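# Place the two closest-weight pistons in the steel tray

## Task

Of the five pistons, find the pair whose weights are nearest to each other and set both inside the steel parts tray; the other three must neither touch the tray nor hang over its edge. The tray has to remain lying flat on the bench. Everything must stay put on its own once the robot lets go, so release the grip and withdraw the arms at the end.

## Robot and tools

Robot: two six-joint arms, left_arm and right_arm, each with a parallel two-finger gripper and a wrist camera. They face each other across the table; left_arm's base sits at (+0.125, +0.541, +0.119) m and right_arm's at (-0.159, -0.503, +0.134) m in the scene frame. The names are labels only, not image sides.

Scene frame: origin at the table centre, table surface at z = +0.020 m, +z up, left_arm on the +y side. Positions are in metres, velocities in m/s and rad/s. A gripper's fingers extend along its own +x and close along its own y. The reported end_effector_position is the point between the finger pads, roughly 3 to 4 cm short of the tips, and it gets less trustworthy when the arm is stretched far.

Tool execute_actions, argument actions: a list holding at most one item. An empty list just reports state. An item with rows (and optional steps, 1 to 15, default 15) is a motion; each control step is 1/30 s and uses one row, the final row being reused if steps outnumber rows. An item with only steps (up to 300) is a wait counted from the previous result, and reply time eats into it. Optional pictures (true/false) chooses whether camera images return; by default they do. A rejected call does nothing.

Each row is one list of 14 numbers, each in [-1, 1], covering both arms even if one stays still: left_arm waist, shoulder, elbow, wrist pitch, wrist yaw, wrist roll, gripper opening, then the same seven for right_arm. The six joint numbers are offsets, not targets: they are added to the joint angles printed in the latest result that lists them (or, before any such result and for later calls within one reply, to where the arm is when the motion begins). They are not cumulative row to row. Scale: 1.0 equals 0.9615 rad for waist, shoulder and elbow, 1.713 rad for wrist pitch, 1.767 for wrist yaw, 1.728 for wrist roll. Sending all zeros is not a pause; it pulls the arm back to the reference angles.

Joint ranges in rad, same order: waist -3.054 to 3.054, shoulder 0.000 to 3.142, elbow 0.000 to 2.356, wrist pitch -1.571 to 1.571, wrist yaw -1.571 to 1.571, wrist roll -3.142 to 3.142. Asking for more than 0.010 rad beyond a limit gets the call refused; true limits may differ by 0.010 either way, and requests past them are clipped, sometimes with a 'joint sent to its limit' note (possibly about an earlier motion). Missing that note proves nothing.

The opening number is absolute, not an offset: +1 is fully open (pad gap 0.088 m), empty fingers close at about -0.80, and values below that change nothing. Closing fully takes at least about 0.5 s. To hold something, command roughly 0.07 below the reported grip_measured; a smaller margin squeezes less. grip_measured uses the same scale as the command; each gripper has its own fixed bias of up to about 1 mm, and while squeezing a hard part it reads up to about 3 mm (0.061) tighter than the pads really are. Very thin parts (under 3 mm) get reduced force. Pads push about 34 to 49 N each and can spike on first contact.

Motion limits: each joint's target may lead its measured angle by only 0.211 rad (waist, shoulder, elbow), 0.213 (pitch), 0.267 (yaw), 0.228 (roll) per step, and targets that would shift a gripper over 70 mm are scaled back, so big moves need several calls. Friction may leave joints short, and small turns may not happen; check the reported angles after moving.

Between calls the arms keep heading for the last row's target until they settle or a step is HELD. HELD marks steps where all or part of a row was not sent. 'joint command not followed' means a clearance check altered or blocked joint targets; the rest of the row still ran.

Results: a state line per arm (left_arm: ... | right_arm: ...) with gripper position, quat_wxyz and velocities; grip_measured; Joint positions and Joint velocities with six joint values per arm then the pad gap in m.



Avoid: dropping or knocking anything off the table, tipping the tray, collisions or hard pressing between the arms, slams and heavy pushes. Contact torque reaching a joint's load limit (waist 16.8, shoulder 20.8, elbow 20.8, wrist pitch 5.49, wrist yaw 5.47, wrist roll 5.13 N m, held weight included) halts that arm for 10 s. Holding loads heats motors: a MOTOR HOT warning appears from 50 °C, and at 95 °C the arm is frozen until cool, possibly going limp. Parts may occasionally be tugged or nudged by outside disturbances. Judging weight likely requires lifting pistons and comparing joint effort or behaviour.

Each tool is called after ">>>" by a JSON object that holds its "api" and its "payload".

## Session

>>> {"api": "execute_actions", "payload": {"actions": []}}

Scene clock: 0.00 s of 12600.00 s.
left_arm: end_effector_position=(+0.3136, +0.0837, +0.2523) grip_measured=+0.824 end_effector_quat_wxyz=(+0.447, +0.746, -0.022, -0.493) end_effector_velocity=(-0.001, +0.003, -0.002) end_effector_angular_velocity=(+0.017, -0.005, -0.003) | right_arm: end_effector_position=(+0.0481, -0.4325, +0.3196) grip_measured=+0.821 end_effector_quat_wxyz=(+0.049, -0.896, -0.065, +0.437) end_effector_velocity=(-0.001, -0.002, -0.001) end_effector_angular_velocity=(-0.012, +0.003, -0.001)
Joint positions: left_arm=[ 0.945  1.93   1.459 -0.405 -0.371  1.326  0.079] | right_arm=[-1.445  0.804  0.811 -0.899  0.08  -2.812  0.079]
Joint velocities: left_arm=[-0.002 -0.002 -0.007 -0.007 -0.007  0.007  0.   ] | right_arm=[-0.002 -0.002 -0.002 -0.007  0.007 -0.007 -0.   ]
Motor temperatures (°C, as the motors report them): left_arm=[23 25 31 29 22 21] | right_arm=[22 40 27 25 23 25]
Heat: left arm: hottest elbow 31 °C (+0.0 °C/min); right arm: hottest shoulder 40 °C (+0.0 °C/min).

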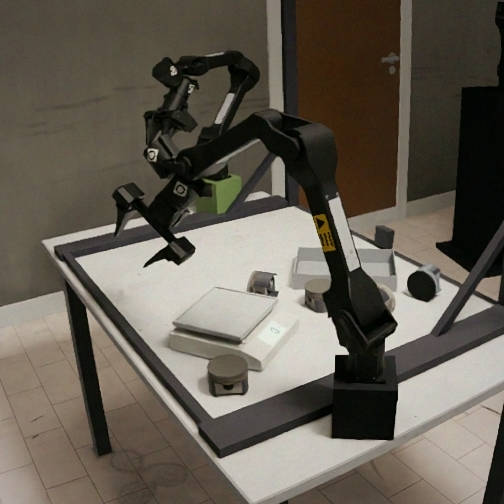

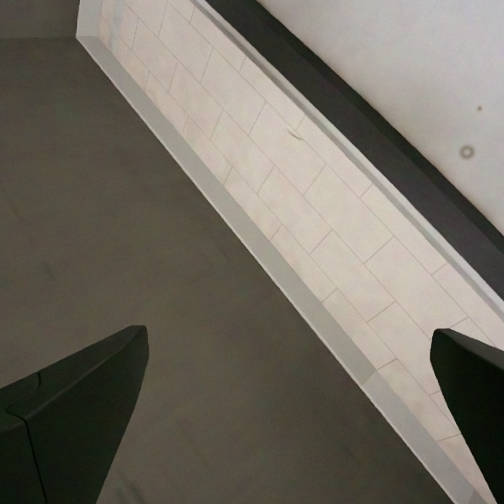

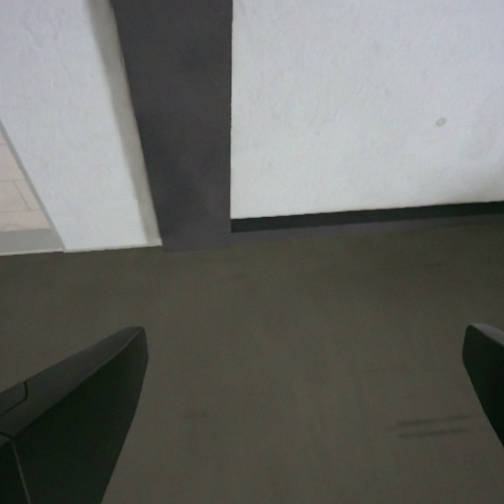

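>>> {"api": "execute_actions", "payload": {"actions": [{"rows":[[-0.15,-0.2,-0.05,-0.15,0.07,-0.2,1,0.2,-0.1,-0.1,0.07,-0.045,0.2,1],[-0.3,-0.45,-0.1,-0.3,0.14,-0.45,1,0.5,-0.2,-0.2,0.15,-0.045,0.5,1],[-0.57,-0.76,-0.165,-0.534,0.21,-0.767,1,1,-0.3,-0.27,0.25,-0.045,1,1]],"steps":15}], "pictures": false}}

>>> {"api": "execute_actions", "payload": {"actions": [{"steps":30}], "pictures": false}}

>>> {"api": "execute_actions", "payload": {"actions": [{"rows":[[0,0,0,0,0,0,1,0.1,0,0,0,0,0.627,1]],"steps":15}], "pictures": false}}

>>> {"api": "execute_actions", "payload": {"actions": [{"steps":15}]}}

Scene clock: 11.43 s of 12600.00 s.
left_arm: end_effector_position=(+0.0563, +0.2135, +0.3174) grip_measured=+0.984 end_effector_quat_wxyz=(+0.367, +0.571, +0.089, -0.729) end_effector_velocity=(-0.207, +0.551, +0.258) end_effector_angular_velocity=(+0.520, +0.923, +0.699) | right_arm: end_effector_position=(-0.0938, -0.2810, +0.3466) grip_measured=+0.981 end_effector_quat_wxyz=(-0.391, +0.688, +0.346, -0.503) end_effector_velocity=(-0.190, +0.055, -0.003) end_effector_angular_velocity=(+0.523, +1.782, -0.002)
Joint positions: left_arm=[ 0.451  1.45   1.325 -0.99  -0.015  0.685  0.087] | right_arm=[-0.543  0.52   0.562 -0.476 -0.002 -1.78   0.087]
Joint velocities: left_arm=[-0.852 -1.492 -0.139 -1.692  0.227 -1.839  0.   ] | right_arm=[ 0.852 -0.012 -0.017  0.007 -0.007  2.044  0.   ]
Motor temperatures (°C, as the motors report them): left_arm=[23 28 33 30 22 21] | right_arm=[22 39 29 26 23 25]
Heat: left arm: hottest elbow 33 °C (+10.5 °C/min); right arm: hottest shoulder 39 °C (-5.2 °C/min).
Steps of this call (steps 1 to 90: nothing new was sent; then 7.93 s passed at rest; steps 91 to 105: all 15 steps of this action). Readings (joint positions):
91: left_arm=[0.940 1.912 1.458 -0.430 -0.358 1.285] | right_arm=[-1.415 0.788 0.794 -0.868 0.078 -2.756]
92: left_arm=[0.925 1.893 1.446 -0.479 -0.326 1.243] | right_arm=[-1.351 0.749 0.752 -0.798 0.049 -2.683]
94: left_arm=[0.870 1.838 1.410 -0.542 -0.243 1.174] | right_arm=[-1.217 0.632 0.646 -0.677 0.019 -2.543]
98: left_arm=[0.725 1.716 1.363 -0.682 -0.112 1.023] | right_arm=[-0.959 0.535 0.576 -0.509 0.008 -2.267]
105: the state above

Scene clock: 12.43 s of 12600.00 s.
left_arm: end_effector_position=(+0.0634, +0.3109, +0.3523) grip_measured=+0.985 end_effector_quat_wxyz=(+0.502, +0.450, +0.342, -0.655) end_effector_velocity=(-0.001, +0.002, -0.001) end_effector_angular_velocity=(+0.010, +0.007, +0.002) | right_arm: end_effector_position=(-0.1063, -0.2776, +0.3473) grip_measured=+0.981 end_effector_quat_wxyz=(+0.586, -0.509, -0.171, +0.607) end_effector_velocity=(+0.000, -0.000, -0.001) end_effector_angular_velocity=(-0.011, -0.015, +0.009)
Joint positions: left_arm=[ 0.401  1.194  1.31  -1.317 -0.003  0.003  0.087] | right_arm=[-0.487  0.519  0.561 -0.473 -0.002 -1.088  0.087]
Joint velocities: left_arm=[-0.002 -0.002 -0.002 -0.007  0.007 -0.007 -0.   ] | right_arm=[-0.007  0.002  0.002 -0.007 -0.007 -0.022 -0.   ]
Motor temperatures (°C, as the motors report them): left_arm=[23 28 33 30 22 21] | right_arm=[22 39 29 27 23 25]
Heat: left arm: hottest elbow 33 °C (+9.7 °C/min); right arm: hottest shoulder 39 °C (-4.8 °C/min).
Steps of this call (steps 1 to 30: the robot went on to your last target). Readings (joint positions):
1: left_arm=[0.427 1.397 1.321 -1.050 -0.009 0.623] | right_arm=[-0.521 0.520 0.561 -0.476 -0.002 -1.711]
2: left_arm=[0.413 1.343 1.318 -1.111 -0.005 0.557] | right_arm=[-0.508 0.520 0.561 -0.475 -0.002 -1.641]
4: left_arm=[0.403 1.250 1.318 -1.227 -0.004 0.418] | right_arm=[-0.496 0.519 0.561 -0.474 -0.002 -1.501]
8: left_arm=[0.402 1.188 1.318 -1.299 -0.004 0.144] | right_arm=[-0.488 0.519 0.561 -0.474 -0.002 -1.227]
30: the state above
All arms were judged still, so your last target was given up. Only a new action makes them travel on or press farther. Fingers that are still opening or closing keep moving.

Scene clock: 12.93 s of 12600.00 s.
left_arm: end_effector_position=(+0.0634, +0.3109, +0.3523) grip_measured=+0.985 end_effector_quat_wxyz=(+0.502, +0.450, +0.342, -0.655) end_effector_velocity=(+0.003, +0.002, -0.002) end_effector_angular_velocity=(+0.007, -0.020, +0.012) | right_arm: end_effector_position=(-0.1272, -0.2738, +0.3473) grip_measured=+0.981 end_effector_quat_wxyz=(+0.729, -0.174, +0.131, +0.649) end_effector_velocity=(-0.002, +0.001, +0.001) end_effector_angular_velocity=(+0.137, +0.945, -0.428)
Joint positions: left_arm=[ 0.401  1.194  1.31  -1.317 -0.003  0.003  0.087] | right_arm=[-0.394  0.519  0.561 -0.473 -0.    -0.093  0.087]
Joint velocities: left_arm=[-0.002 -0.002 -0.007 -0.007 -0.022 -0.007 -0.   ] | right_arm=[ 0.002 -0.002 -0.002  0.007 -0.007  1.048  0.   ]
Motor temperatures (°C, as the motors report them): left_arm=[23 28 33 30 22 21] | right_arm=[22 38 29 27 23 25]
Heat: left arm: hottest elbow 33 °C (+9.3 °C/min); right arm: hottest shoulder 38 °C (-9.3 °C/min).
Steps of this call (steps 1 to 15: all 15 steps of this action). Readings (joint positions):
1: left_arm=[0.401 1.194 1.310 -1.317 -0.003 0.003] | right_arm=[-0.471 0.519 0.561 -0.473 0.004 -1.029]
2: left_arm=[0.401 1.194 1.310 -1.317 -0.003 0.003] | right_arm=[-0.443 0.519 0.561 -0.473 0.001 -0.958]
4: left_arm=[0.401 1.194 1.310 -1.317 -0.003 0.003] | right_arm=[-0.411 0.519 0.561 -0.473 -0.000 -0.820]
8: left_arm=[0.401 1.194 1.310 -1.317 -0.003 0.003] | right_arm=[-0.396 0.519 0.561 -0.473 -0.000 -0.542]
15: the state above

Scene clock: 13.43 s of 12600.00 s.
left_arm: end_effector_position=(+0.0634, +0.3109, +0.3523) grip_measured=+0.985 end_effector_quat_wxyz=(+0.502, +0.450, +0.342, -0.655) end_effector_velocity=(-0.000, +0.002, -0.002) end_effector_angular_velocity=(+0.014, +0.006, +0.007) | right_arm: end_effector_position=(-0.1272, -0.2738, +0.3473) grip_measured=+0.981 end_effector_quat_wxyz=(+0.736, -0.144, +0.158, +0.643) end_effector_velocity=(-0.001, -0.001, -0.002) end_effector_angular_velocity=(-0.010, -0.016, +0.013)
Joint positions: left_arm=[ 0.401  1.194  1.31  -1.317 -0.003  0.003  0.087] | right_arm=[-0.394  0.519  0.561 -0.473 -0.    -0.009  0.087]
Joint velocities: left_arm=[ 0.002  0.002 -0.002 -0.007  0.007 -0.007 -0.   ] | right_arm=[-0.002 -0.002 -0.002 -0.007 -0.007 -0.022 -0.   ]
Motor temperatures (°C, as the motors report them): left_arm=[23 28 33 30 22 21] | right_arm=[22 38 29 27 23 25]
Heat: left arm: hottest elbow 33 °C (+8.9 °C/min); right arm: hottest shoulder 38 °C (-8.9 °C/min).
Steps of this call (steps 1 to 15: the robot went on to your last target). Readings (joint positions):
1: left_arm=[0.401 1.194 1.310 -1.317 -0.003 0.003] | right_arm=[-0.394 0.519 0.561 -0.473 -0.000 -0.065]
2: left_arm=[0.401 1.194 1.310 -1.317 -0.003 0.003] | right_arm=[-0.394 0.519 0.561 -0.473 -0.000 -0.046]
4: left_arm=[0.401 1.194 1.310 -1.317 -0.003 0.003] | right_arm=[-0.394 0.519 0.561 -0.473 -0.000 -0.025]
8: left_arm=[0.401 1.194 1.310 -1.317 -0.003 0.003] | right_arm=[-0.394 0.519 0.561 -0.473 -0.000 -0.012]
15: the state above

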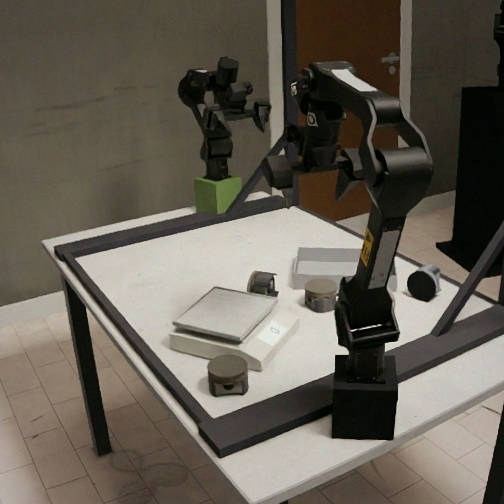

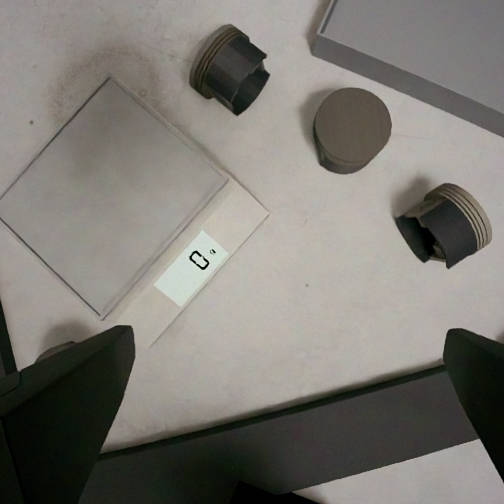

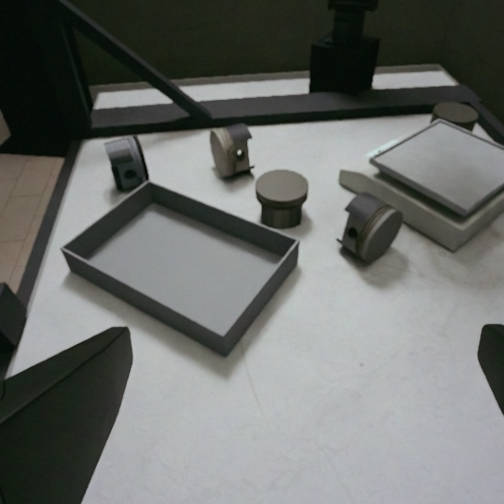

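>>> {"api": "execute_actions", "payload": {"actions": [{"rows":[[-0.06,0.2,0.1,0.04,0,0,1,0,0,0,0,0,0,1],[-0.12,0.45,0.2,0.08,0,0,1,0,0,0,0,0,0,1],[-0.228,0.975,0.305,0.162,0,0,1,0,0,0,0,0,0,1]],"steps":15}], "pictures": false}}

>>> {"api": "execute_actions", "payload": {"actions": [{"steps":30}]}}

Scene clock: 25.80 s of 12600.00 s.
left_arm: end_effector_position=(-0.0629, +0.1795, +0.2350) grip_measured=+0.985 end_effector_quat_wxyz=(+0.402, +0.541, +0.326, -0.663) end_effector_velocity=(-0.009, -0.022, -0.595) end_effector_angular_velocity=(+1.335, -0.719, +0.009) | right_arm: end_effector_position=(-0.1272, -0.2738, +0.3473) grip_measured=+0.981 end_effector_quat_wxyz=(+0.736, -0.143, +0.158, +0.643) end_effector_velocity=(-0.001, -0.001, +0.000) end_effector_angular_velocity=(-0.001, +0.010, +0.001)
Joint positions: left_arm=[ 0.185  1.926  1.601 -1.042 -0.002  0.003  0.087] | right_arm=[-0.394  0.519  0.561 -0.473 -0.    -0.008  0.087]
Joint velocities: left_arm=[-0.002  1.536 -0.002  0.022 -0.022 -0.007  0.   ] | right_arm=[-0.002 -0.002  0.002 -0.007 -0.007  0.007 -0.   ]
Motor temperatures (°C, as the motors report them): left_arm=[23 28 33 30 22 21] | right_arm=[22 38 30 28 23 25]
Heat: left arm: hottest elbow 33 °C (+4.7 °C/min); right arm: hottest shoulder 38 °C (-4.7 °C/min).
Steps of this call (steps 1 to 15: the robot went on to your last target; steps 16 to 90: nothing new was sent; then 8.87 s passed at rest; steps 91 to 105: all 15 steps of this action). Readings (joint positions):
91: left_arm=[0.394 1.224 1.325 -1.321 -0.006 0.003] | right_arm=[-0.394 0.519 0.561 -0.473 -0.000 -0.008]
92: left_arm=[0.375 1.261 1.364 -1.296 -0.007 0.003] | right_arm=[-0.394 0.519 0.561 -0.473 -0.000 -0.008]
94: left_arm=[0.312 1.354 1.448 -1.186 -0.008 0.003] | right_arm=[-0.394 0.519 0.561 -0.473 -0.000 -0.008]
98: left_arm=[0.207 1.559 1.580 -1.065 -0.003 0.003] | right_arm=[-0.394 0.519 0.561 -0.473 -0.000 -0.008]
105: the state above

Scene clock: 26.80 s of 12600.00 s.
left_arm: end_effector_position=(-0.0607, +0.1836, +0.1572) grip_measured=+0.985 end_effector_quat_wxyz=(+0.368, +0.604, +0.364, -0.606) end_effector_velocity=(+0.001, +0.006, +0.000) end_effector_angular_velocity=(+0.016, -0.017, +0.000) | right_arm: end_effector_position=(-0.1272, -0.2738, +0.3473) grip_measured=+0.981 end_effector_quat_wxyz=(+0.736, -0.143, +0.158, +0.643) end_effector_velocity=(-0.001, -0.000, -0.003) end_effector_angular_velocity=(-0.014, -0.015, +0.013)
Joint positions: left_arm=[ 0.185  2.128  1.603 -1.04  -0.002  0.003  0.087] | right_arm=[-0.394  0.519  0.561 -0.473 -0.    -0.008  0.087]
Joint velocities: left_arm=[-0.007 -0.002 -0.002 -0.022 -0.007 -0.007 -0.   ] | right_arm=[-0.002  0.002 -0.002 -0.007 -0.007 -0.022  0.   ]
Motor temperatures (°C, as the motors report them): left_arm=[23 28 33 30 22 21] | right_arm=[22 38 31 29 23 25]
Heat: left arm: hottest elbow 33 °C (+4.5 °C/min); right arm: hottest shoulder 38 °C (-4.5 °C/min).
Steps of this call (steps 1 to 30: the robot went on to your last target). Readings (joint positions):
1: left_arm=[0.185 1.977 1.601 -1.042 -0.002 0.003] | right_arm=[-0.394 0.519 0.561 -0.473 -0.000 -0.008]
2: left_arm=[0.185 2.024 1.601 -1.040 -0.002 0.003] | right_arm=[-0.394 0.519 0.561 -0.473 -0.000 -0.008]
4: left_arm=[0.185 2.093 1.600 -1.040 -0.002 0.003] | right_arm=[-0.394 0.519 0.561 -0.473 -0.000 -0.008]
8: left_arm=[0.185 2.129 1.598 -1.041 -0.002 0.003] | right_arm=[-0.394 0.519 0.561 -0.473 -0.000 -0.008]
30: the state above
All arms were judged still, so your last target was given up. Only a new action makes them travel on or press farther. Fingers that are still opening or closing keep moving.

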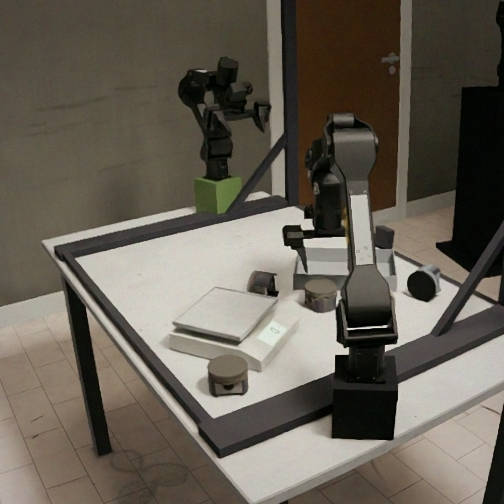

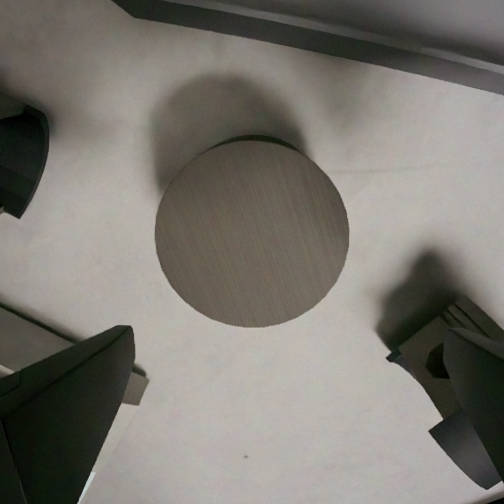

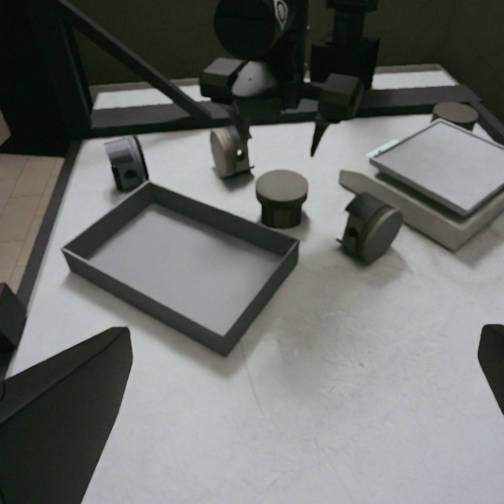

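>>> {"api": "execute_actions", "payload": {"actions": [{"rows":[[0.015,0.02,0,0.02,0,0,1,0,0,0,0,0,0,1],[0.032,0.04,-0.01,0.04,0,0,1,0,0,0,0,0,0,1],[0.032,0.06,-0.015,0.05,0,0,1,0,0,0,0,0,0,1],[0.032,0.08,-0.015,0.06,0,0,1,0,0,0,0,0,0,1],[0.032,0.095,-0.015,0.064,0,0,1,0,0,0,0,0,0,1],[0.032,0.108,-0.015,0.064,0,0,1,0,0,0,0,0,0,1]],"steps":15}]}}

Scene clock: 31.63 s of 12600.00 s.
left_arm: end_effector_position=(-0.0553, +0.1662, +0.1194) grip_measured=+0.985 end_effector_quat_wxyz=(+0.378, +0.596, +0.372, -0.603) end_effector_velocity=(-0.000, -0.001, -0.002) end_effector_angular_velocity=(-0.005, -0.005, +0.005) | right_arm: end_effector_position=(-0.1272, -0.2738, +0.3473) grip_measured=+0.981 end_effector_quat_wxyz=(+0.736, -0.143, +0.158, +0.643) end_effector_velocity=(-0.003, -0.000, -0.003) end_effector_angular_velocity=(-0.012, +0.004, +0.021)
Joint positions: left_arm=[ 0.215  2.219  1.593 -0.931 -0.002  0.003  0.087] | right_arm=[-0.394  0.519  0.561 -0.473 -0.    -0.008  0.087]
Joint velocities: left_arm=[-0.002  0.002 -0.002  0.007 -0.007 -0.007  0.   ] | right_arm=[-0.002  0.002 -0.002 -0.007 -0.022 -0.007  0.   ]
Motor temperatures (°C, as the motors report them): left_arm=[23 29 34 29 22 21] | right_arm=[22 37 31 29 23 25]
Heat: left arm: hottest elbow 34 °C (+5.7 °C/min); right arm: hottest shoulder 37 °C (-5.7 °C/min).
Steps of this call (steps 1 to 90: nothing new was sent; then 1.33 s passed at rest; steps 91 to 105: all 15 steps of this action). Readings (joint positions):
91: left_arm=[0.185 2.128 1.603 -1.036 -0.002 0.003] | right_arm=[-0.394 0.519 0.561 -0.473 -0.000 -0.008]
92: left_arm=[0.187 2.130 1.603 -1.021 -0.002 0.003] | right_arm=[-0.394 0.519 0.561 -0.473 -0.000 -0.008]
94: left_arm=[0.198 2.145 1.603 -0.974 -0.002 0.003] | right_arm=[-0.394 0.519 0.561 -0.473 -0.000 -0.008]
98: left_arm=[0.215 2.197 1.600 -0.941 -0.002 0.003] | right_arm=[-0.394 0.519 0.561 -0.473 -0.000 -0.008]
105: the state above

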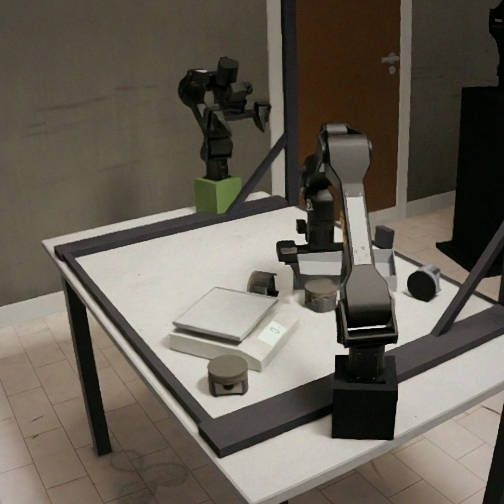

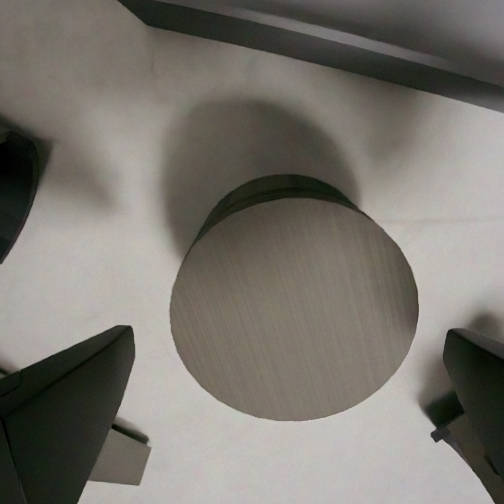

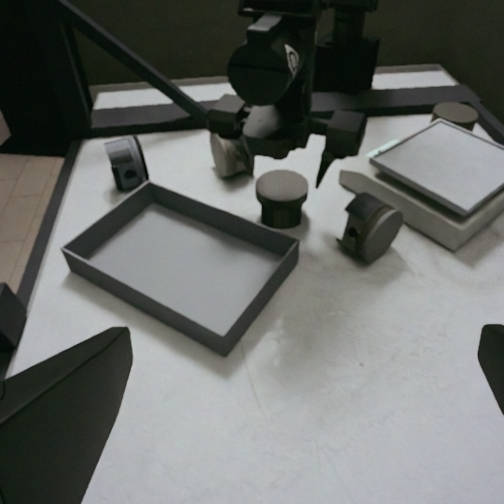

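>>> {"api": "execute_actions", "payload": {"actions": [{"rows":[[-0.004,0.02,-0.01,0.012,0,0,1,0,0,0,0,0,0,1],[-0.004,0.035,-0.02,0.025,0,0,1,0,0,0,0,0,0,1],[-0.004,0.05,-0.03,0.037,0,0,1,0,0,0,0,0,0,1],[-0.004,0.065,-0.038,0.047,0,0,1,0,0,0,0,0,0,1],[-0.004,0.077,-0.04,0.053,0,0,1,0,0,0,0,0,0,1]],"steps":15}], "pictures": false}}

>>> {"api": "execute_actions", "payload": {"actions": [{"rows":[[0,0,0,0,0,0,0.8,0,0,0,0,0,0,1],[0,0,0,0,0,0,0.7,0,0,0,0,0,0,1],[0,0,0,0,0,0,0.65,0,0,0,0,0,0,1],[0,0,0,0,0,0,0.6,0,0,0,0,0,0,1],[0,0,0,0,0,0,0.55,0,0,0,0,0,0,1],[0,0,0,0,0,0,0.5,0,0,0,0,0,0,1]],"steps":13}], "pictures": false}}

>>> {"api": "execute_actions", "payload": {"actions": [{"rows":[[0,-0.05,0,-0.025,0,0,0.5,0,0,0,0,0,0,1],[0,-0.1,0,-0.05,0,0,0.5,0,0,0,0,0,0,1],[0,-0.16,-0.02,-0.075,0,0,0.5,0,0,0,0,0,0,1],[0,-0.22,-0.04,-0.1,0,0,0.5,0,0,0,0,0,0,1],[0,-0.28,-0.06,-0.12,0,0,0.5,0,0,0,0,0,0,1],[0,-0.33,-0.085,-0.135,0,0,0.5,0,0,0,0,0,0,1],[0,-0.365,-0.104,-0.145,0,0,0.5,0,0,0,0,0,0,1]],"steps":15}], "pictures": false}}

>>> {"api": "execute_actions", "payload": {"actions": [{"rows":[[0.08,0,0,0,0,0,0.5,0,0,0,0,0,0,1],[0.2,0,0,0,0,0,0.5,0,0,0,0,0,0,1],[0.35,0,0,0,0,0,0.5,0,0,0,0,0,0,1],[0.5,0,0,0,0,0,0.5,0,0,0,0,0,0,1],[0.63,0,0,0,0,0,0.5,0,0,0,0,0,0,1]],"steps":15}], "pictures": false}}

>>> {"api": "execute_actions", "payload": {"actions": [{"steps":15}]}}

Scene clock: 43.57 s of 12600.00 s.
left_arm: end_effector_position=(-0.0561, +0.1646, +0.0879) grip_measured=+0.985 end_effector_quat_wxyz=(+0.377, +0.597, +0.373, -0.602) end_effector_velocity=(-0.001, -0.002, +0.002) end_effector_angular_velocity=(-0.014, -0.001, -0.010) | right_arm: end_effector_position=(-0.1272, -0.2738, +0.3473) grip_measured=+0.981 end_effector_quat_wxyz=(+0.736, -0.143, +0.158, +0.643) end_effector_velocity=(-0.001, -0.001, -0.006) end_effector_angular_velocity=(-0.017, -0.001, +0.007)
Joint positions: left_arm=[ 0.215  2.281  1.561 -0.842 -0.002  0.003  0.087] | right_arm=[-0.394  0.519  0.561 -0.473 -0.    -0.008  0.087]
Joint velocities: left_arm=[-0.002 -0.007 -0.002  0.007 -0.007  0.007 -0.001] | right_arm=[-0.002 -0.002 -0.012 -0.007 -0.007 -0.007 -0.   ]
Motor temperatures (°C, as the motors report them): left_arm=[23 31 33 29 22 21] | right_arm=[22 37 32 30 23 25]
Heat: left arm: hottest elbow 33 °C (+2.8 °C/min); right arm: hottest shoulder 37 °C (-4.1 °C/min).
Steps of this call (steps 1 to 15: the robot went on to your last target; steps 16 to 90: nothing new was sent; then 8.43 s passed at rest; steps 91 to 105: all 15 steps of this action). Readings (joint positions):
91: left_arm=[0.215 2.219 1.593 -0.929 -0.002 0.003] | right_arm=[-0.394 0.519 0.561 -0.473 -0.000 -0.008]
92: left_arm=[0.215 2.221 1.591 -0.918 -0.002 0.003] | right_arm=[-0.394 0.519 0.561 -0.473 -0.000 -0.008]
94: left_arm=[0.215 2.231 1.585 -0.884 -0.002 0.003] | right_arm=[-0.394 0.519 0.561 -0.473 -0.000 -0.008]
98: left_arm=[0.215 2.267 1.569 -0.852 -0.002 0.003] | right_arm=[-0.394 0.519 0.561 -0.473 -0.000 -0.008]
105: the state above

Scene clock: 44.00 s of 12600.00 s.
left_arm: end_effector_position=(-0.0562, +0.1646, +0.0879) grip_measured=+0.594 end_effector_quat_wxyz=(+0.377, +0.597, +0.373, -0.602) end_effector_velocity=(+0.001, +0.002, +0.000) end_effector_angular_velocity=(+0.003, -0.010, +0.005) | right_arm: end_effector_position=(-0.1272, -0.2738, +0.3473) grip_measured=+0.981 end_effector_quat_wxyz=(+0.736, -0.143, +0.158, +0.643) end_effector_velocity=(-0.002, +0.001, -0.000) end_effector_angular_velocity=(+0.000, -0.017, +0.018)
Joint positions: left_arm=[ 0.215  2.281  1.561 -0.841 -0.002  0.003  0.068] | right_arm=[-0.394  0.519  0.561 -0.473 -0.    -0.008  0.087]
Joint velocities: left_arm=[-0.002 -0.002 -0.002 -0.007 -0.007 -0.007 -0.   ] | right_arm=[ 0.002  0.002 -0.002  0.007 -0.007 -0.022 -0.   ]
Motor temperatures (°C, as the motors report them): left_arm=[23 31 33 29 22 21] | right_arm=[22 37 32 30 23 25]
Heat: left arm: hottest elbow 33 °C (+2.7 °C/min); right arm: hottest shoulder 37 °C (-4.1 °C/min).
Steps of this call (steps 1 to 13: all 13 steps of this action). Readings (joint positions):
1: left_arm=[0.215 2.281 1.561 -0.842 -0.002 0.003] | right_arm=[-0.394 0.519 0.561 -0.473 -0.000 -0.008]
2: left_arm=[0.215 2.281 1.561 -0.842 -0.002 0.003] | right_arm=[-0.394 0.519 0.561 -0.473 -0.000 -0.008]
4: left_arm=[0.215 2.281 1.561 -0.842 -0.002 0.003] | right_arm=[-0.394 0.519 0.561 -0.473 -0.000 -0.008]
8: left_arm=[0.215 2.281 1.561 -0.841 -0.002 0.003] | right_arm=[-0.394 0.519 0.561 -0.473 -0.000 -0.008]
13: the state above

Scene clock: 44.50 s of 12600.00 s.
left_arm: end_effector_position=(-0.0337, +0.2111, +0.2001) grip_measured=+0.594 end_effector_quat_wxyz=(+0.383, +0.588, +0.367, -0.611) end_effector_velocity=(+0.030, +0.062, -0.073) end_effector_angular_velocity=(+0.311, -0.158, +0.005) | right_arm: end_effector_position=(-0.1272, -0.2738, +0.3473) grip_measured=+0.981 end_effector_quat_wxyz=(+0.736, -0.143, +0.158, +0.643) end_effector_velocity=(+0.002, +0.000, +0.003) end_effector_angular_velocity=(+0.013, +0.002, -0.012)
Joint positions: left_arm=[ 0.215  1.922  1.474 -1.084 -0.002  0.003  0.068] | right_arm=[-0.394  0.519  0.561 -0.473 -0.    -0.008  0.087]
Joint velocities: left_arm=[-0.002  0.081 -0.173 -0.095 -0.007 -0.007  0.   ] | right_arm=[-0.002 -0.002  0.002  0.007  0.007  0.007 -0.   ]
Motor temperatures (°C, as the motors report them): left_arm=[23 31 33 29 22 21] | right_arm=[22 37 32 30 23 25]
Heat: left arm: hottest elbow 33 °C (+2.7 °C/min); right arm: hottest shoulder 37 °C (-4.0 °C/min).
Steps of this call (steps 1 to 15: all 15 steps of this action). Readings (joint positions):
1: left_arm=[0.215 2.276 1.561 -0.845 -0.002 0.003] | right_arm=[-0.394 0.519 0.561 -0.473 -0.000 -0.008]
2: left_arm=[0.215 2.266 1.561 -0.863 -0.002 0.003] | right_arm=[-0.394 0.519 0.561 -0.473 -0.000 -0.008]
4: left_arm=[0.215 2.219 1.545 -0.932 -0.002 0.003] | right_arm=[-0.394 0.519 0.561 -0.473 -0.000 -0.008]
8: left_arm=[0.215 2.028 1.488 -1.052 -0.002 0.003] | right_arm=[-0.394 0.519 0.561 -0.473 -0.000 -0.008]
15: the state above

Scene clock: 45.00 s of 12600.00 s.
left_arm: end_effector_position=(+0.1913, +0.1811, +0.1988) grip_measured=+0.594 end_effector_quat_wxyz=(+0.554, +0.450, +0.528, -0.459) end_effector_velocity=(+0.045, +0.014, +0.000) end_effector_angular_velocity=(+0.022, -0.003, +0.147) | right_arm: end_effector_position=(-0.1272, -0.2738, +0.3473) grip_measured=+0.981 end_effector_quat_wxyz=(+0.736, -0.143, +0.158, +0.643) end_effector_velocity=(-0.001, -0.001, -0.001) end_effector_angular_velocity=(-0.003, -0.003, +0.007)
Joint positions: left_arm=[ 0.841  1.924  1.472 -1.082 -0.014  0.003  0.068] | right_arm=[-0.394  0.519  0.561 -0.473 -0.    -0.008  0.087]
Joint velocities: left_arm=[ 0.125 -0.002 -0.002 -0.022 -0.007 -0.022 -0.   ] | right_arm=[-0.002 -0.007 -0.002 -0.007 -0.007 -0.007 -0.   ]
Motor temperatures (°C, as the motors report them): left_arm=[23 31 33 29 22 21] | right_arm=[22 37 32 30 23 25]
Heat: left arm: hottest elbow 33 °C (+2.7 °C/min); right arm: hottest shoulder 37 °C (-4.0 °C/min).
Steps of this call (steps 1 to 15: all 15 steps of this action). Readings (joint positions):
1: left_arm=[0.220 1.924 1.471 -1.089 0.002 0.003] | right_arm=[-0.394 0.519 0.561 -0.473 -0.000 -0.008]
2: left_arm=[0.239 1.924 1.470 -1.090 0.013 0.003] | right_arm=[-0.394 0.519 0.561 -0.473 -0.000 -0.008]
4: left_arm=[0.325 1.924 1.470 -1.084 0.013 0.003] | right_arm=[-0.394 0.519 0.561 -0.473 -0.000 -0.008]
8: left_arm=[0.555 1.924 1.472 -1.081 0.002 0.003] | right_arm=[-0.394 0.519 0.561 -0.473 -0.000 -0.008]
15: the state above

Scene clock: 45.50 s of 12600.00 s.
left_arm: end_effector_position=(+0.1820, +0.1797, +0.1987) grip_measured=+0.594 end_effector_quat_wxyz=(+0.546, +0.453, +0.526, -0.468) end_effector_velocity=(+0.000, +0.001, +0.001) end_effector_angular_velocity=(+0.003, -0.006, +0.020) | right_arm: end_effector_position=(-0.1272, -0.2738, +0.3473) grip_measured=+0.981 end_effector_quat_wxyz=(+0.736, -0.143, +0.158, +0.643) end_effector_velocity=(+0.002, -0.001, +0.000) end_effector_angular_velocity=(-0.006, -0.022, +0.000)
Joint positions: left_arm=[ 0.82   1.924  1.472 -1.083 -0.002  0.003  0.068] | right_arm=[-0.394  0.519  0.561 -0.473 -0.    -0.008  0.087]
Joint velocities: left_arm=[-0.002 -0.002  0.002 -0.007 -0.007 -0.022 -0.   ] | right_arm=[-0.002 -0.002  0.002 -0.007  0.007 -0.022 -0.   ]
Motor temperatures (°C, as the motors report them): left_arm=[23 31 33 29 22 21] | right_arm=[22 37 32 30 23 25]
Heat: left arm: hottest elbow 33 °C (+2.6 °C/min); right arm: hottest shoulder 37 °C (-4.0 °C/min).
Steps of this call (steps 1 to 15: the robot went on to your last target). Readings (joint positions):
1: left_arm=[0.841 1.924 1.472 -1.083 -0.012 0.003] | right_arm=[-0.394 0.519 0.561 -0.473 -0.000 -0.008]
2: left_arm=[0.838 1.924 1.472 -1.083 -0.008 0.003] | right_arm=[-0.394 0.519 0.561 -0.473 -0.000 -0.008]
4: left_arm=[0.827 1.924 1.472 -1.083 -0.003 0.003] | right_arm=[-0.394 0.519 0.561 -0.473 -0.000 -0.008]
8: left_arm=[0.820 1.924 1.472 -1.083 -0.002 0.003] | right_arm=[-0.394 0.519 0.561 -0.473 -0.000 -0.008]
15: the state above

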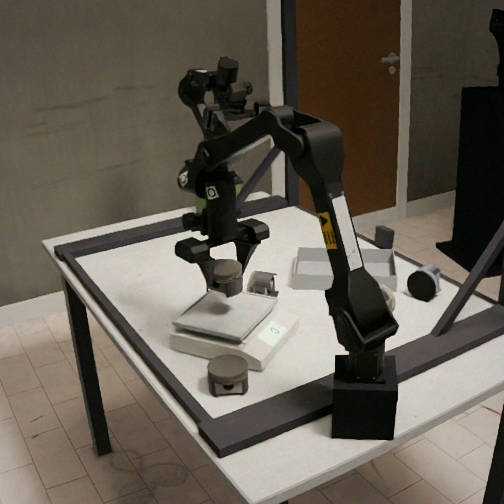

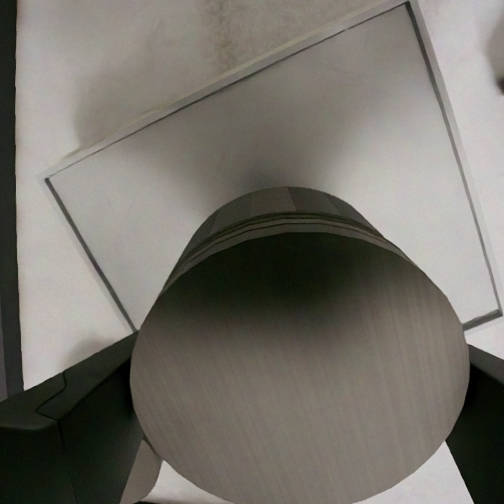

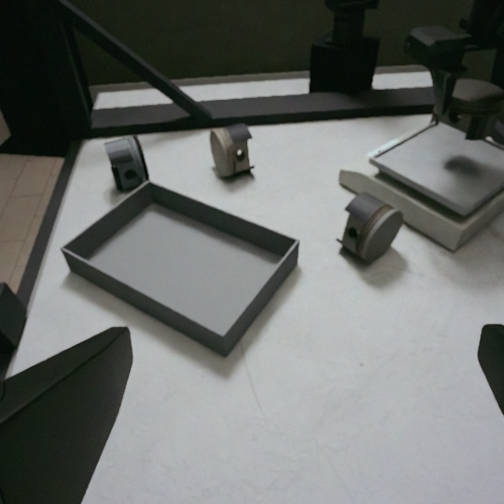

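>>> {"api": "execute_actions", "payload": {"actions": [{"rows":[[0,0.02,0,0.007,0,0,0.5,0,0,0,0,0,0,1],[0,0.04,0,0.014,0,0,0.5,0,0,0,0,0,0,1],[0,0.06,0,0.021,0,0,0.5,0,0,0,0,0,0,1],[0,0.078,0,0.028,0,0,0.5,0,0,0,0,0,0,1],[0,0.092,0,0.034,0,0,0.5,0,0,0,0,0,0,1],[0,0.104,0,0.039,0,0,0.5,0,0,0,0,0,0,1],[0,0.113,0,0.043,0,0,0.5,0,0,0,0,0,0,1],[0,0.12,0,0.047,0,0,0.5,0,0,0,0,0,0,1]],"steps":15}], "pictures": false}}

>>> {"api": "execute_actions", "payload": {"actions": [{"rows":[[0,0.008,0,0.002,0,0,0.5,0,0,0,0,0,0,1],[0,0.014,0,0.004,0,0,0.5,0,0,0,0,0,0,1],[0,0.019,0,0.006,0,0,0.5,0,0,0,0,0,0,1],[0,0.024,0,0.008,0,0,0.5,0,0,0,0,0,0,1],[0,0.028,0,0.01,0,0,0.5,0,0,0,0,0,0,1],[0,0.032,0,0.012,0,0,0.5,0,0,0,0,0,0,1]],"steps":15}]}}

Scene clock: 55.33 s of 12600.00 s.
left_arm: end_effector_position=(+0.1838, +0.1683, +0.1605) grip_measured=+0.594 end_effector_quat_wxyz=(+0.538, +0.460, +0.535, -0.461) end_effector_velocity=(+0.006, -0.007, +0.000) end_effector_angular_velocity=(-0.031, -0.042, +0.020) | right_arm: end_effector_position=(-0.1272, -0.2738, +0.3473) grip_measured=+0.981 end_effector_quat_wxyz=(+0.736, -0.143, +0.158, +0.643) end_effector_velocity=(+0.001, -0.002, -0.001) end_effector_angular_velocity=(-0.004, -0.009, -0.006)
Joint positions: left_arm=[ 0.82   2.031  1.468 -1.004 -0.002  0.003  0.068] | right_arm=[-0.394  0.519  0.561 -0.473 -0.    -0.008  0.087]
Joint velocities: left_arm=[-0.002 -0.002 -0.002  0.037 -0.037 -0.022 -0.   ] | right_arm=[-0.002 -0.007 -0.002 -0.007  0.007 -0.007 -0.   ]
Motor temperatures (°C, as the motors report them): left_arm=[23 33 34 29 22 21] | right_arm=[22 36 33 31 23 25]
Heat: left arm: hottest elbow 34 °C (+3.3 °C/min); right arm: hottest shoulder 36 °C (-4.3 °C/min).
Steps of this call (steps 1 to 15: the robot went on to your last target; steps 16 to 150: nothing new was sent; then 4.33 s passed at rest; steps 151 to 165: all 15 steps of this action). Readings (joint positions):
151: left_arm=[0.820 1.931 1.467 -1.084 -0.002 0.003] | right_arm=[-0.394 0.519 0.561 -0.473 -0.000 -0.008]
152: left_arm=[0.820 1.933 1.467 -1.080 -0.002 0.003] | right_arm=[-0.394 0.519 0.561 -0.473 -0.000 -0.008]
154: left_arm=[0.820 1.947 1.467 -1.058 -0.002 0.003] | right_arm=[-0.394 0.519 0.561 -0.473 -0.000 -0.008]
158: left_arm=[0.820 2.002 1.468 -1.023 -0.002 0.003] | right_arm=[-0.394 0.519 0.561 -0.473 -0.000 -0.008]
165: the state above

Scene clock: 55.83 s of 12600.00 s.
left_arm: end_effector_position=(+0.1842, +0.1655, +0.1539) grip_measured=+0.594 end_effector_quat_wxyz=(+0.538, +0.460, +0.535, -0.461) end_effector_velocity=(-0.001, -0.003, +0.001) end_effector_angular_velocity=(-0.011, -0.009, +0.015) | right_arm: end_effector_position=(-0.1272, -0.2738, +0.3473) grip_measured=+0.981 end_effector_quat_wxyz=(+0.736, -0.143, +0.158, +0.643) end_effector_velocity=(-0.003, -0.001, -0.006) end_effector_angular_velocity=(-0.024, +0.019, +0.014)
Joint positions: left_arm=[ 0.82   2.05   1.468 -0.986 -0.002  0.003  0.068] | right_arm=[-0.394  0.519  0.561 -0.473 -0.    -0.008  0.087]
Joint velocities: left_arm=[-0.007 -0.002  0.002  0.007 -0.007 -0.022 -0.   ] | right_arm=[-0.002  0.002 -0.002 -0.022 -0.022  0.007 -0.   ]
Motor temperatures (°C, as the motors report them): left_arm=[23 33 34 29 22 21] | right_arm=[22 36 33 31 23 25]
Heat: left arm: hottest elbow 34 °C (+3.2 °C/min); right arm: hottest shoulder 36 °C (-4.3 °C/min).
Steps of this call (steps 1 to 15: all 15 steps of this action). Readings (joint positions):
1: left_arm=[0.820 2.031 1.468 -1.003 -0.002 0.003] | right_arm=[-0.394 0.519 0.561 -0.473 -0.000 -0.008]
2: left_arm=[0.820 2.031 1.468 -1.003 -0.002 0.003] | right_arm=[-0.394 0.519 0.561 -0.473 -0.000 -0.008]
4: left_arm=[0.820 2.035 1.468 -1.000 -0.002 0.003] | right_arm=[-0.394 0.519 0.561 -0.473 -0.000 -0.008]
8: left_arm=[0.820 2.044 1.468 -0.989 -0.002 0.003] | right_arm=[-0.394 0.519 0.561 -0.473 -0.000 -0.008]
15: the state above

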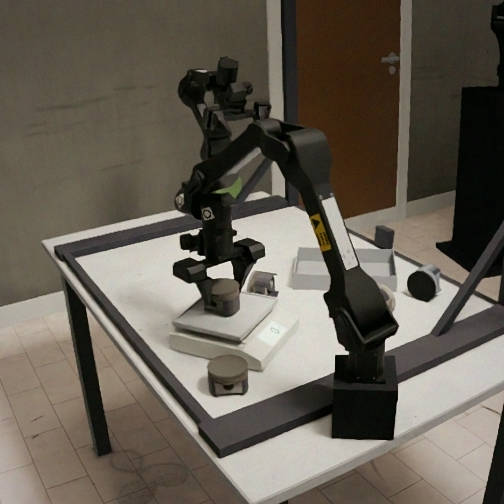

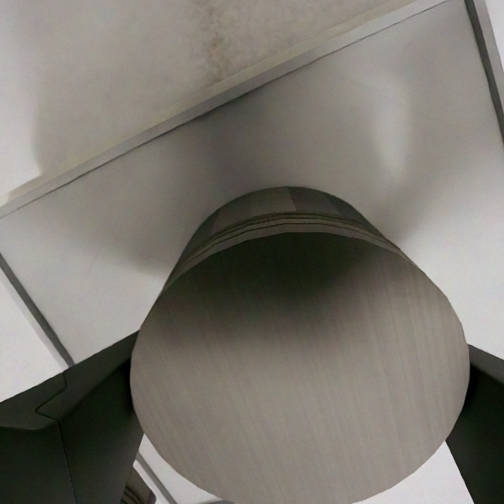

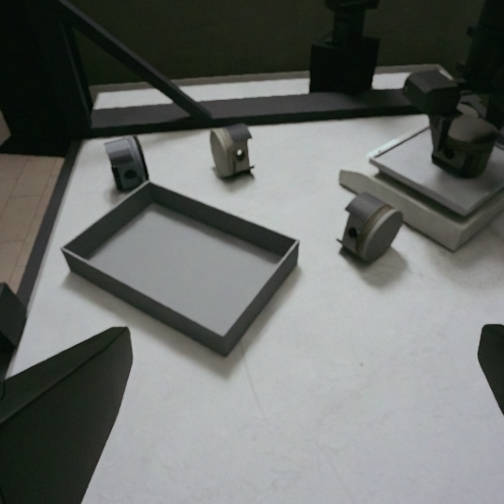

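Still reads 0; a bit more.

>>> {"api": "execute_actions", "payload": {"actions": [{"rows":[[0,0.008,0,0.002,0,0,0.5,0,0,0,0,0,0,1],[0,0.014,0,0.004,0,0,0.5,0,0,0,0,0,0,1],[0,0.019,0,0.006,0,0,0.5,0,0,0,0,0,0,1],[0,0.024,0,0.008,0,0,0.5,0,0,0,0,0,0,1],[0,0.028,0,0.01,0,0,0.5,0,0,0,0,0,0,1]],"steps":15}]}}

Scene clock: 64.53 s of 12600.00 s.
left_arm: end_effector_position=(+0.1846, +0.1630, +0.1493) grip_measured=+0.594 end_effector_quat_wxyz=(+0.539, +0.460, +0.534, -0.461) end_effector_velocity=(-0.000, +0.004, -0.001) end_effector_angular_velocity=(+0.013, -0.005, +0.020) | right_arm: end_effector_position=(-0.1272, -0.2738, +0.3473) grip_measured=+0.981 end_effector_quat_wxyz=(+0.736, -0.143, +0.158, +0.643) end_effector_velocity=(-0.005, -0.000, -0.002) end_effector_angular_velocity=(-0.006, +0.010, +0.034)
Joint positions: left_arm=[ 0.82   2.063  1.468 -0.97  -0.002  0.003  0.068] | right_arm=[-0.394  0.519  0.561 -0.473 -0.    -0.008  0.087]
Joint velocities: left_arm=[-0.002 -0.002 -0.007 -0.007 -0.007 -0.022 -0.   ] | right_arm=[-0.002 -0.002 -0.002 -0.007 -0.037 -0.007 -0.   ]
Motor temperatures (°C, as the motors report them): left_arm=[23 33 34 28 22 21] | right_arm=[22 36 33 31 23 25]
Heat: left arm: hottest elbow 34 °C (+2.0 °C/min); right arm: hottest shoulder 36 °C (-3.0 °C/min).
Steps of this call (steps 1 to 15: the robot went on to your last target; steps 16 to 90: nothing new was sent; then 5.20 s passed at rest; steps 91 to 105: all 15 steps of this action). Readings (joint positions):
91: left_arm=[0.820 2.050 1.468 -0.986 -0.002 0.003] | right_arm=[-0.394 0.519 0.561 -0.473 -0.000 -0.008]
92: left_arm=[0.820 2.050 1.468 -0.985 -0.002 0.003] | right_arm=[-0.394 0.519 0.561 -0.473 -0.000 -0.008]
94: left_arm=[0.820 2.052 1.468 -0.980 -0.002 0.003] | right_arm=[-0.394 0.519 0.561 -0.473 -0.000 -0.008]
98: left_arm=[0.820 2.061 1.468 -0.973 -0.002 0.003] | right_arm=[-0.394 0.519 0.561 -0.473 -0.000 -0.008]
105: the state above

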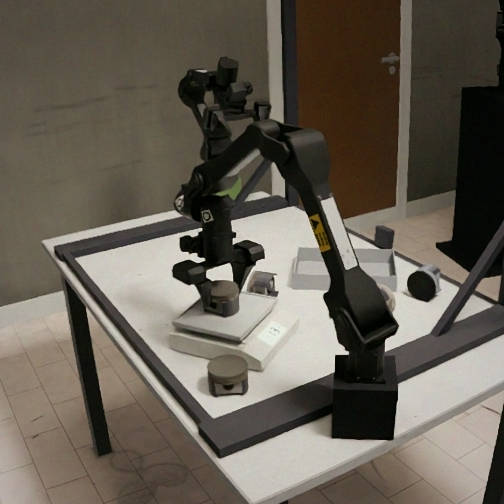

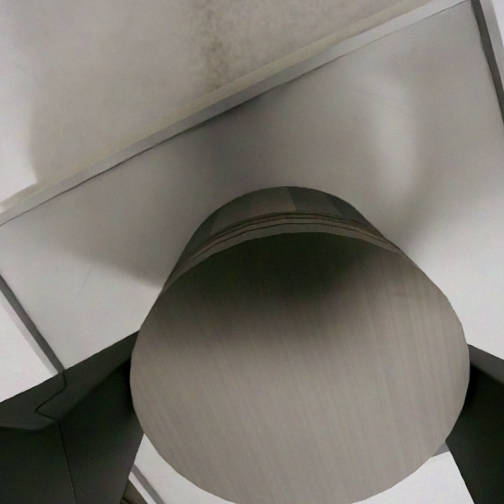

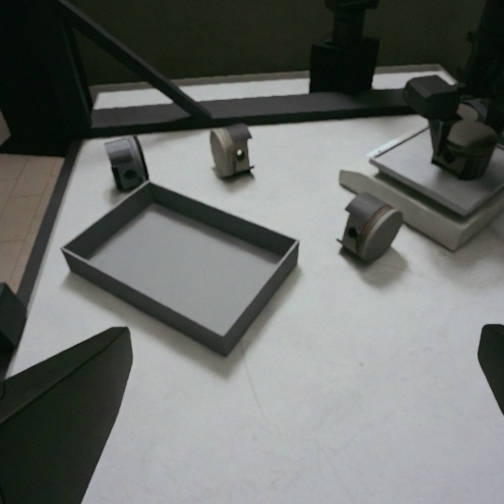

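Contact (+.0615).

>>> {"api": "execute_actions", "payload": {"actions": [{"rows":[[0,0,0,0,0,0,0.85,0,0,0,0,0,0,1]],"steps":10}], "pictures": false}}

>>> {"api": "execute_actions", "payload": {"actions": [{"steps":45}]}}

>>> {"api": "zoom_image", "payload": {"camera": "cam_high", "region": [240,305,310,365]}}

Scene clock: 71.50 s of 12600.00 s.
left_arm: end_effector_position=(+0.1846, +0.1630, +0.1493) grip_measured=+0.840 end_effector_quat_wxyz=(+0.539, +0.460, +0.534, -0.461) end_effector_velocity=(-0.001, +0.006, -0.001) end_effector_angular_velocity=(+0.028, -0.003, +0.005) | right_arm: end_effector_position=(-0.1272, -0.2738, +0.3473) grip_measured=+0.981 end_effector_quat_wxyz=(+0.736, -0.143, +0.158, +0.643) end_effector_velocity=(-0.001, -0.001, -0.002) end_effector_angular_velocity=(-0.006, +0.011, +0.001)
Joint positions: left_arm=[ 0.82   2.063  1.468 -0.97  -0.002  0.003  0.08 ] | right_arm=[-0.394  0.519  0.561 -0.473 -0.    -0.008  0.087]
Joint velocities: left_arm=[-0.002  0.002 -0.002 -0.022 -0.007 -0.007  0.004] | right_arm=[-0.002 -0.002 -0.002 -0.007 -0.007  0.007 -0.   ]
Motor temperatures (°C, as the motors report them): left_arm=[23 33 34 28 22 21] | right_arm=[22 36 34 32 23 25]
Heat: left arm: hottest elbow 34 °C (+1.0 °C/min); right arm: hottest shoulder 36 °C (-3.0 °C/min).
Steps of this call (steps 1 to 15: the robot went on to your last target; steps 16 to 90: nothing new was sent; then 3.63 s passed at rest; steps 91 to 100: all 10 steps of this action). Readings (joint positions):
91: left_arm=[0.820 2.063 1.468 -0.970 -0.002 0.003] | right_arm=[-0.394 0.519 0.561 -0.473 -0.000 -0.008]
92: left_arm=[0.820 2.063 1.468 -0.970 -0.002 0.003] | right_arm=[-0.394 0.519 0.561 -0.473 -0.000 -0.008]
94: left_arm=[0.820 2.063 1.468 -0.970 -0.002 0.003] | right_arm=[-0.394 0.519 0.561 -0.473 -0.000 -0.008]
98: left_arm=[0.820 2.063 1.468 -0.970 -0.002 0.003] | right_arm=[-0.394 0.519 0.561 -0.473 -0.000 -0.008]
100: the state above

Scene clock: 73.00 s of 12600.00 s.
left_arm: end_effector_position=(+0.1846, +0.1630, +0.1493) grip_measured=+0.847 end_effector_quat_wxyz=(+0.539, +0.460, +0.534, -0.461) end_effector_velocity=(-0.000, +0.002, +0.000) end_effector_angular_velocity=(+0.008, -0.006, +0.005) | right_arm: end_effector_position=(-0.1272, -0.2738, +0.3473) grip_measured=+0.981 end_effector_quat_wxyz=(+0.736, -0.143, +0.158, +0.643) end_effector_velocity=(-0.003, -0.001, -0.002) end_effector_angular_velocity=(-0.007, +0.003, +0.021)
Joint positions: left_arm=[ 0.82   2.063  1.468 -0.97  -0.002  0.003  0.081] | right_arm=[-0.394  0.519  0.561 -0.473 -0.    -0.008  0.087]
Joint velocities: left_arm=[-0.002 -0.002 -0.002 -0.007 -0.007 -0.007 -0.   ] | right_arm=[-0.002 -0.002 -0.002 -0.007 -0.022 -0.007 -0.   ]
Motor temperatures (°C, as the motors report them): left_arm=[23 33 34 28 22 21] | right_arm=[22 36 34 32 23 25]
Heat: left arm: hottest elbow 34 °C (+1.0 °C/min); right arm: hottest shoulder 36 °C (-2.0 °C/min).
Steps of this call (steps 1 to 15: the robot went on to your last target; steps 16 to 45: nothing new was sent). Readings (joint positions):
1: left_arm=[0.820 2.063 1.468 -0.970 -0.002 0.003] | right_arm=[-0.394 0.519 0.561 -0.473 -0.000 -0.008]
2: left_arm=[0.820 2.063 1.468 -0.970 -0.002 0.003] | right_arm=[-0.394 0.519 0.561 -0.473 -0.000 -0.008]
4: left_arm=[0.820 2.063 1.468 -0.970 -0.002 0.003] | right_arm=[-0.394 0.519 0.561 -0.473 -0.000 -0.008]
8: left_arm=[0.820 2.063 1.468 -0.970 -0.002 0.003] | right_arm=[-0.394 0.519 0.561 -0.473 -0.000 -0.008]
45: the state above
All arms were judged still, so your last target was given up. Only a new action makes them travel on or press farther. Fingers that are still opening or closing keep moving.

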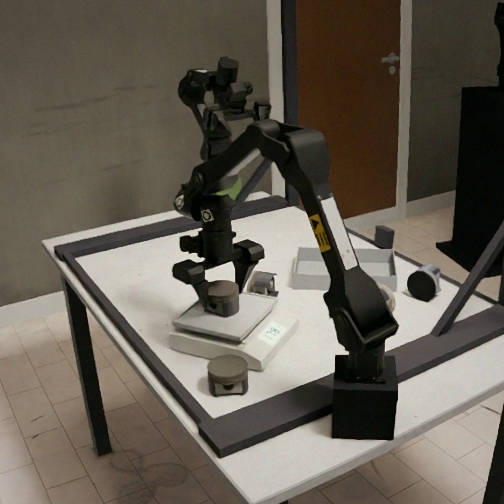

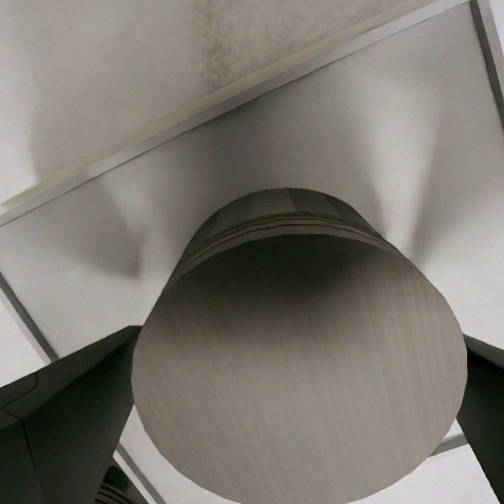

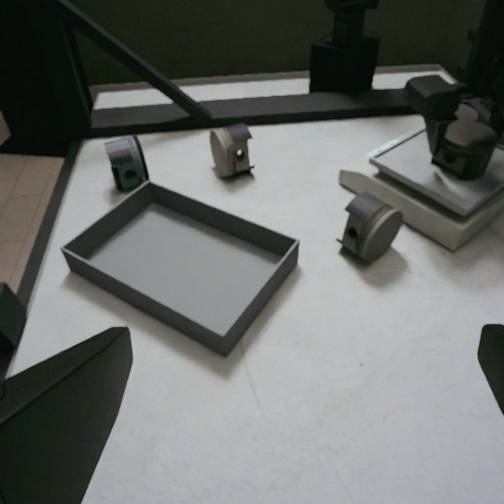

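Region (240, 305, 310, 365) of cam_high's 504x504 image, scaled by 7.200, with more detail than that image has; it fills the top 432 rows of this view, and the rest is white.

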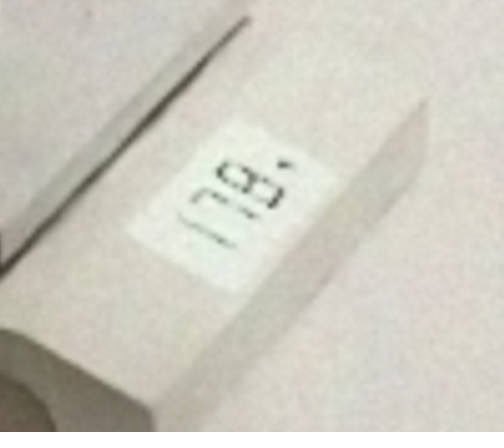

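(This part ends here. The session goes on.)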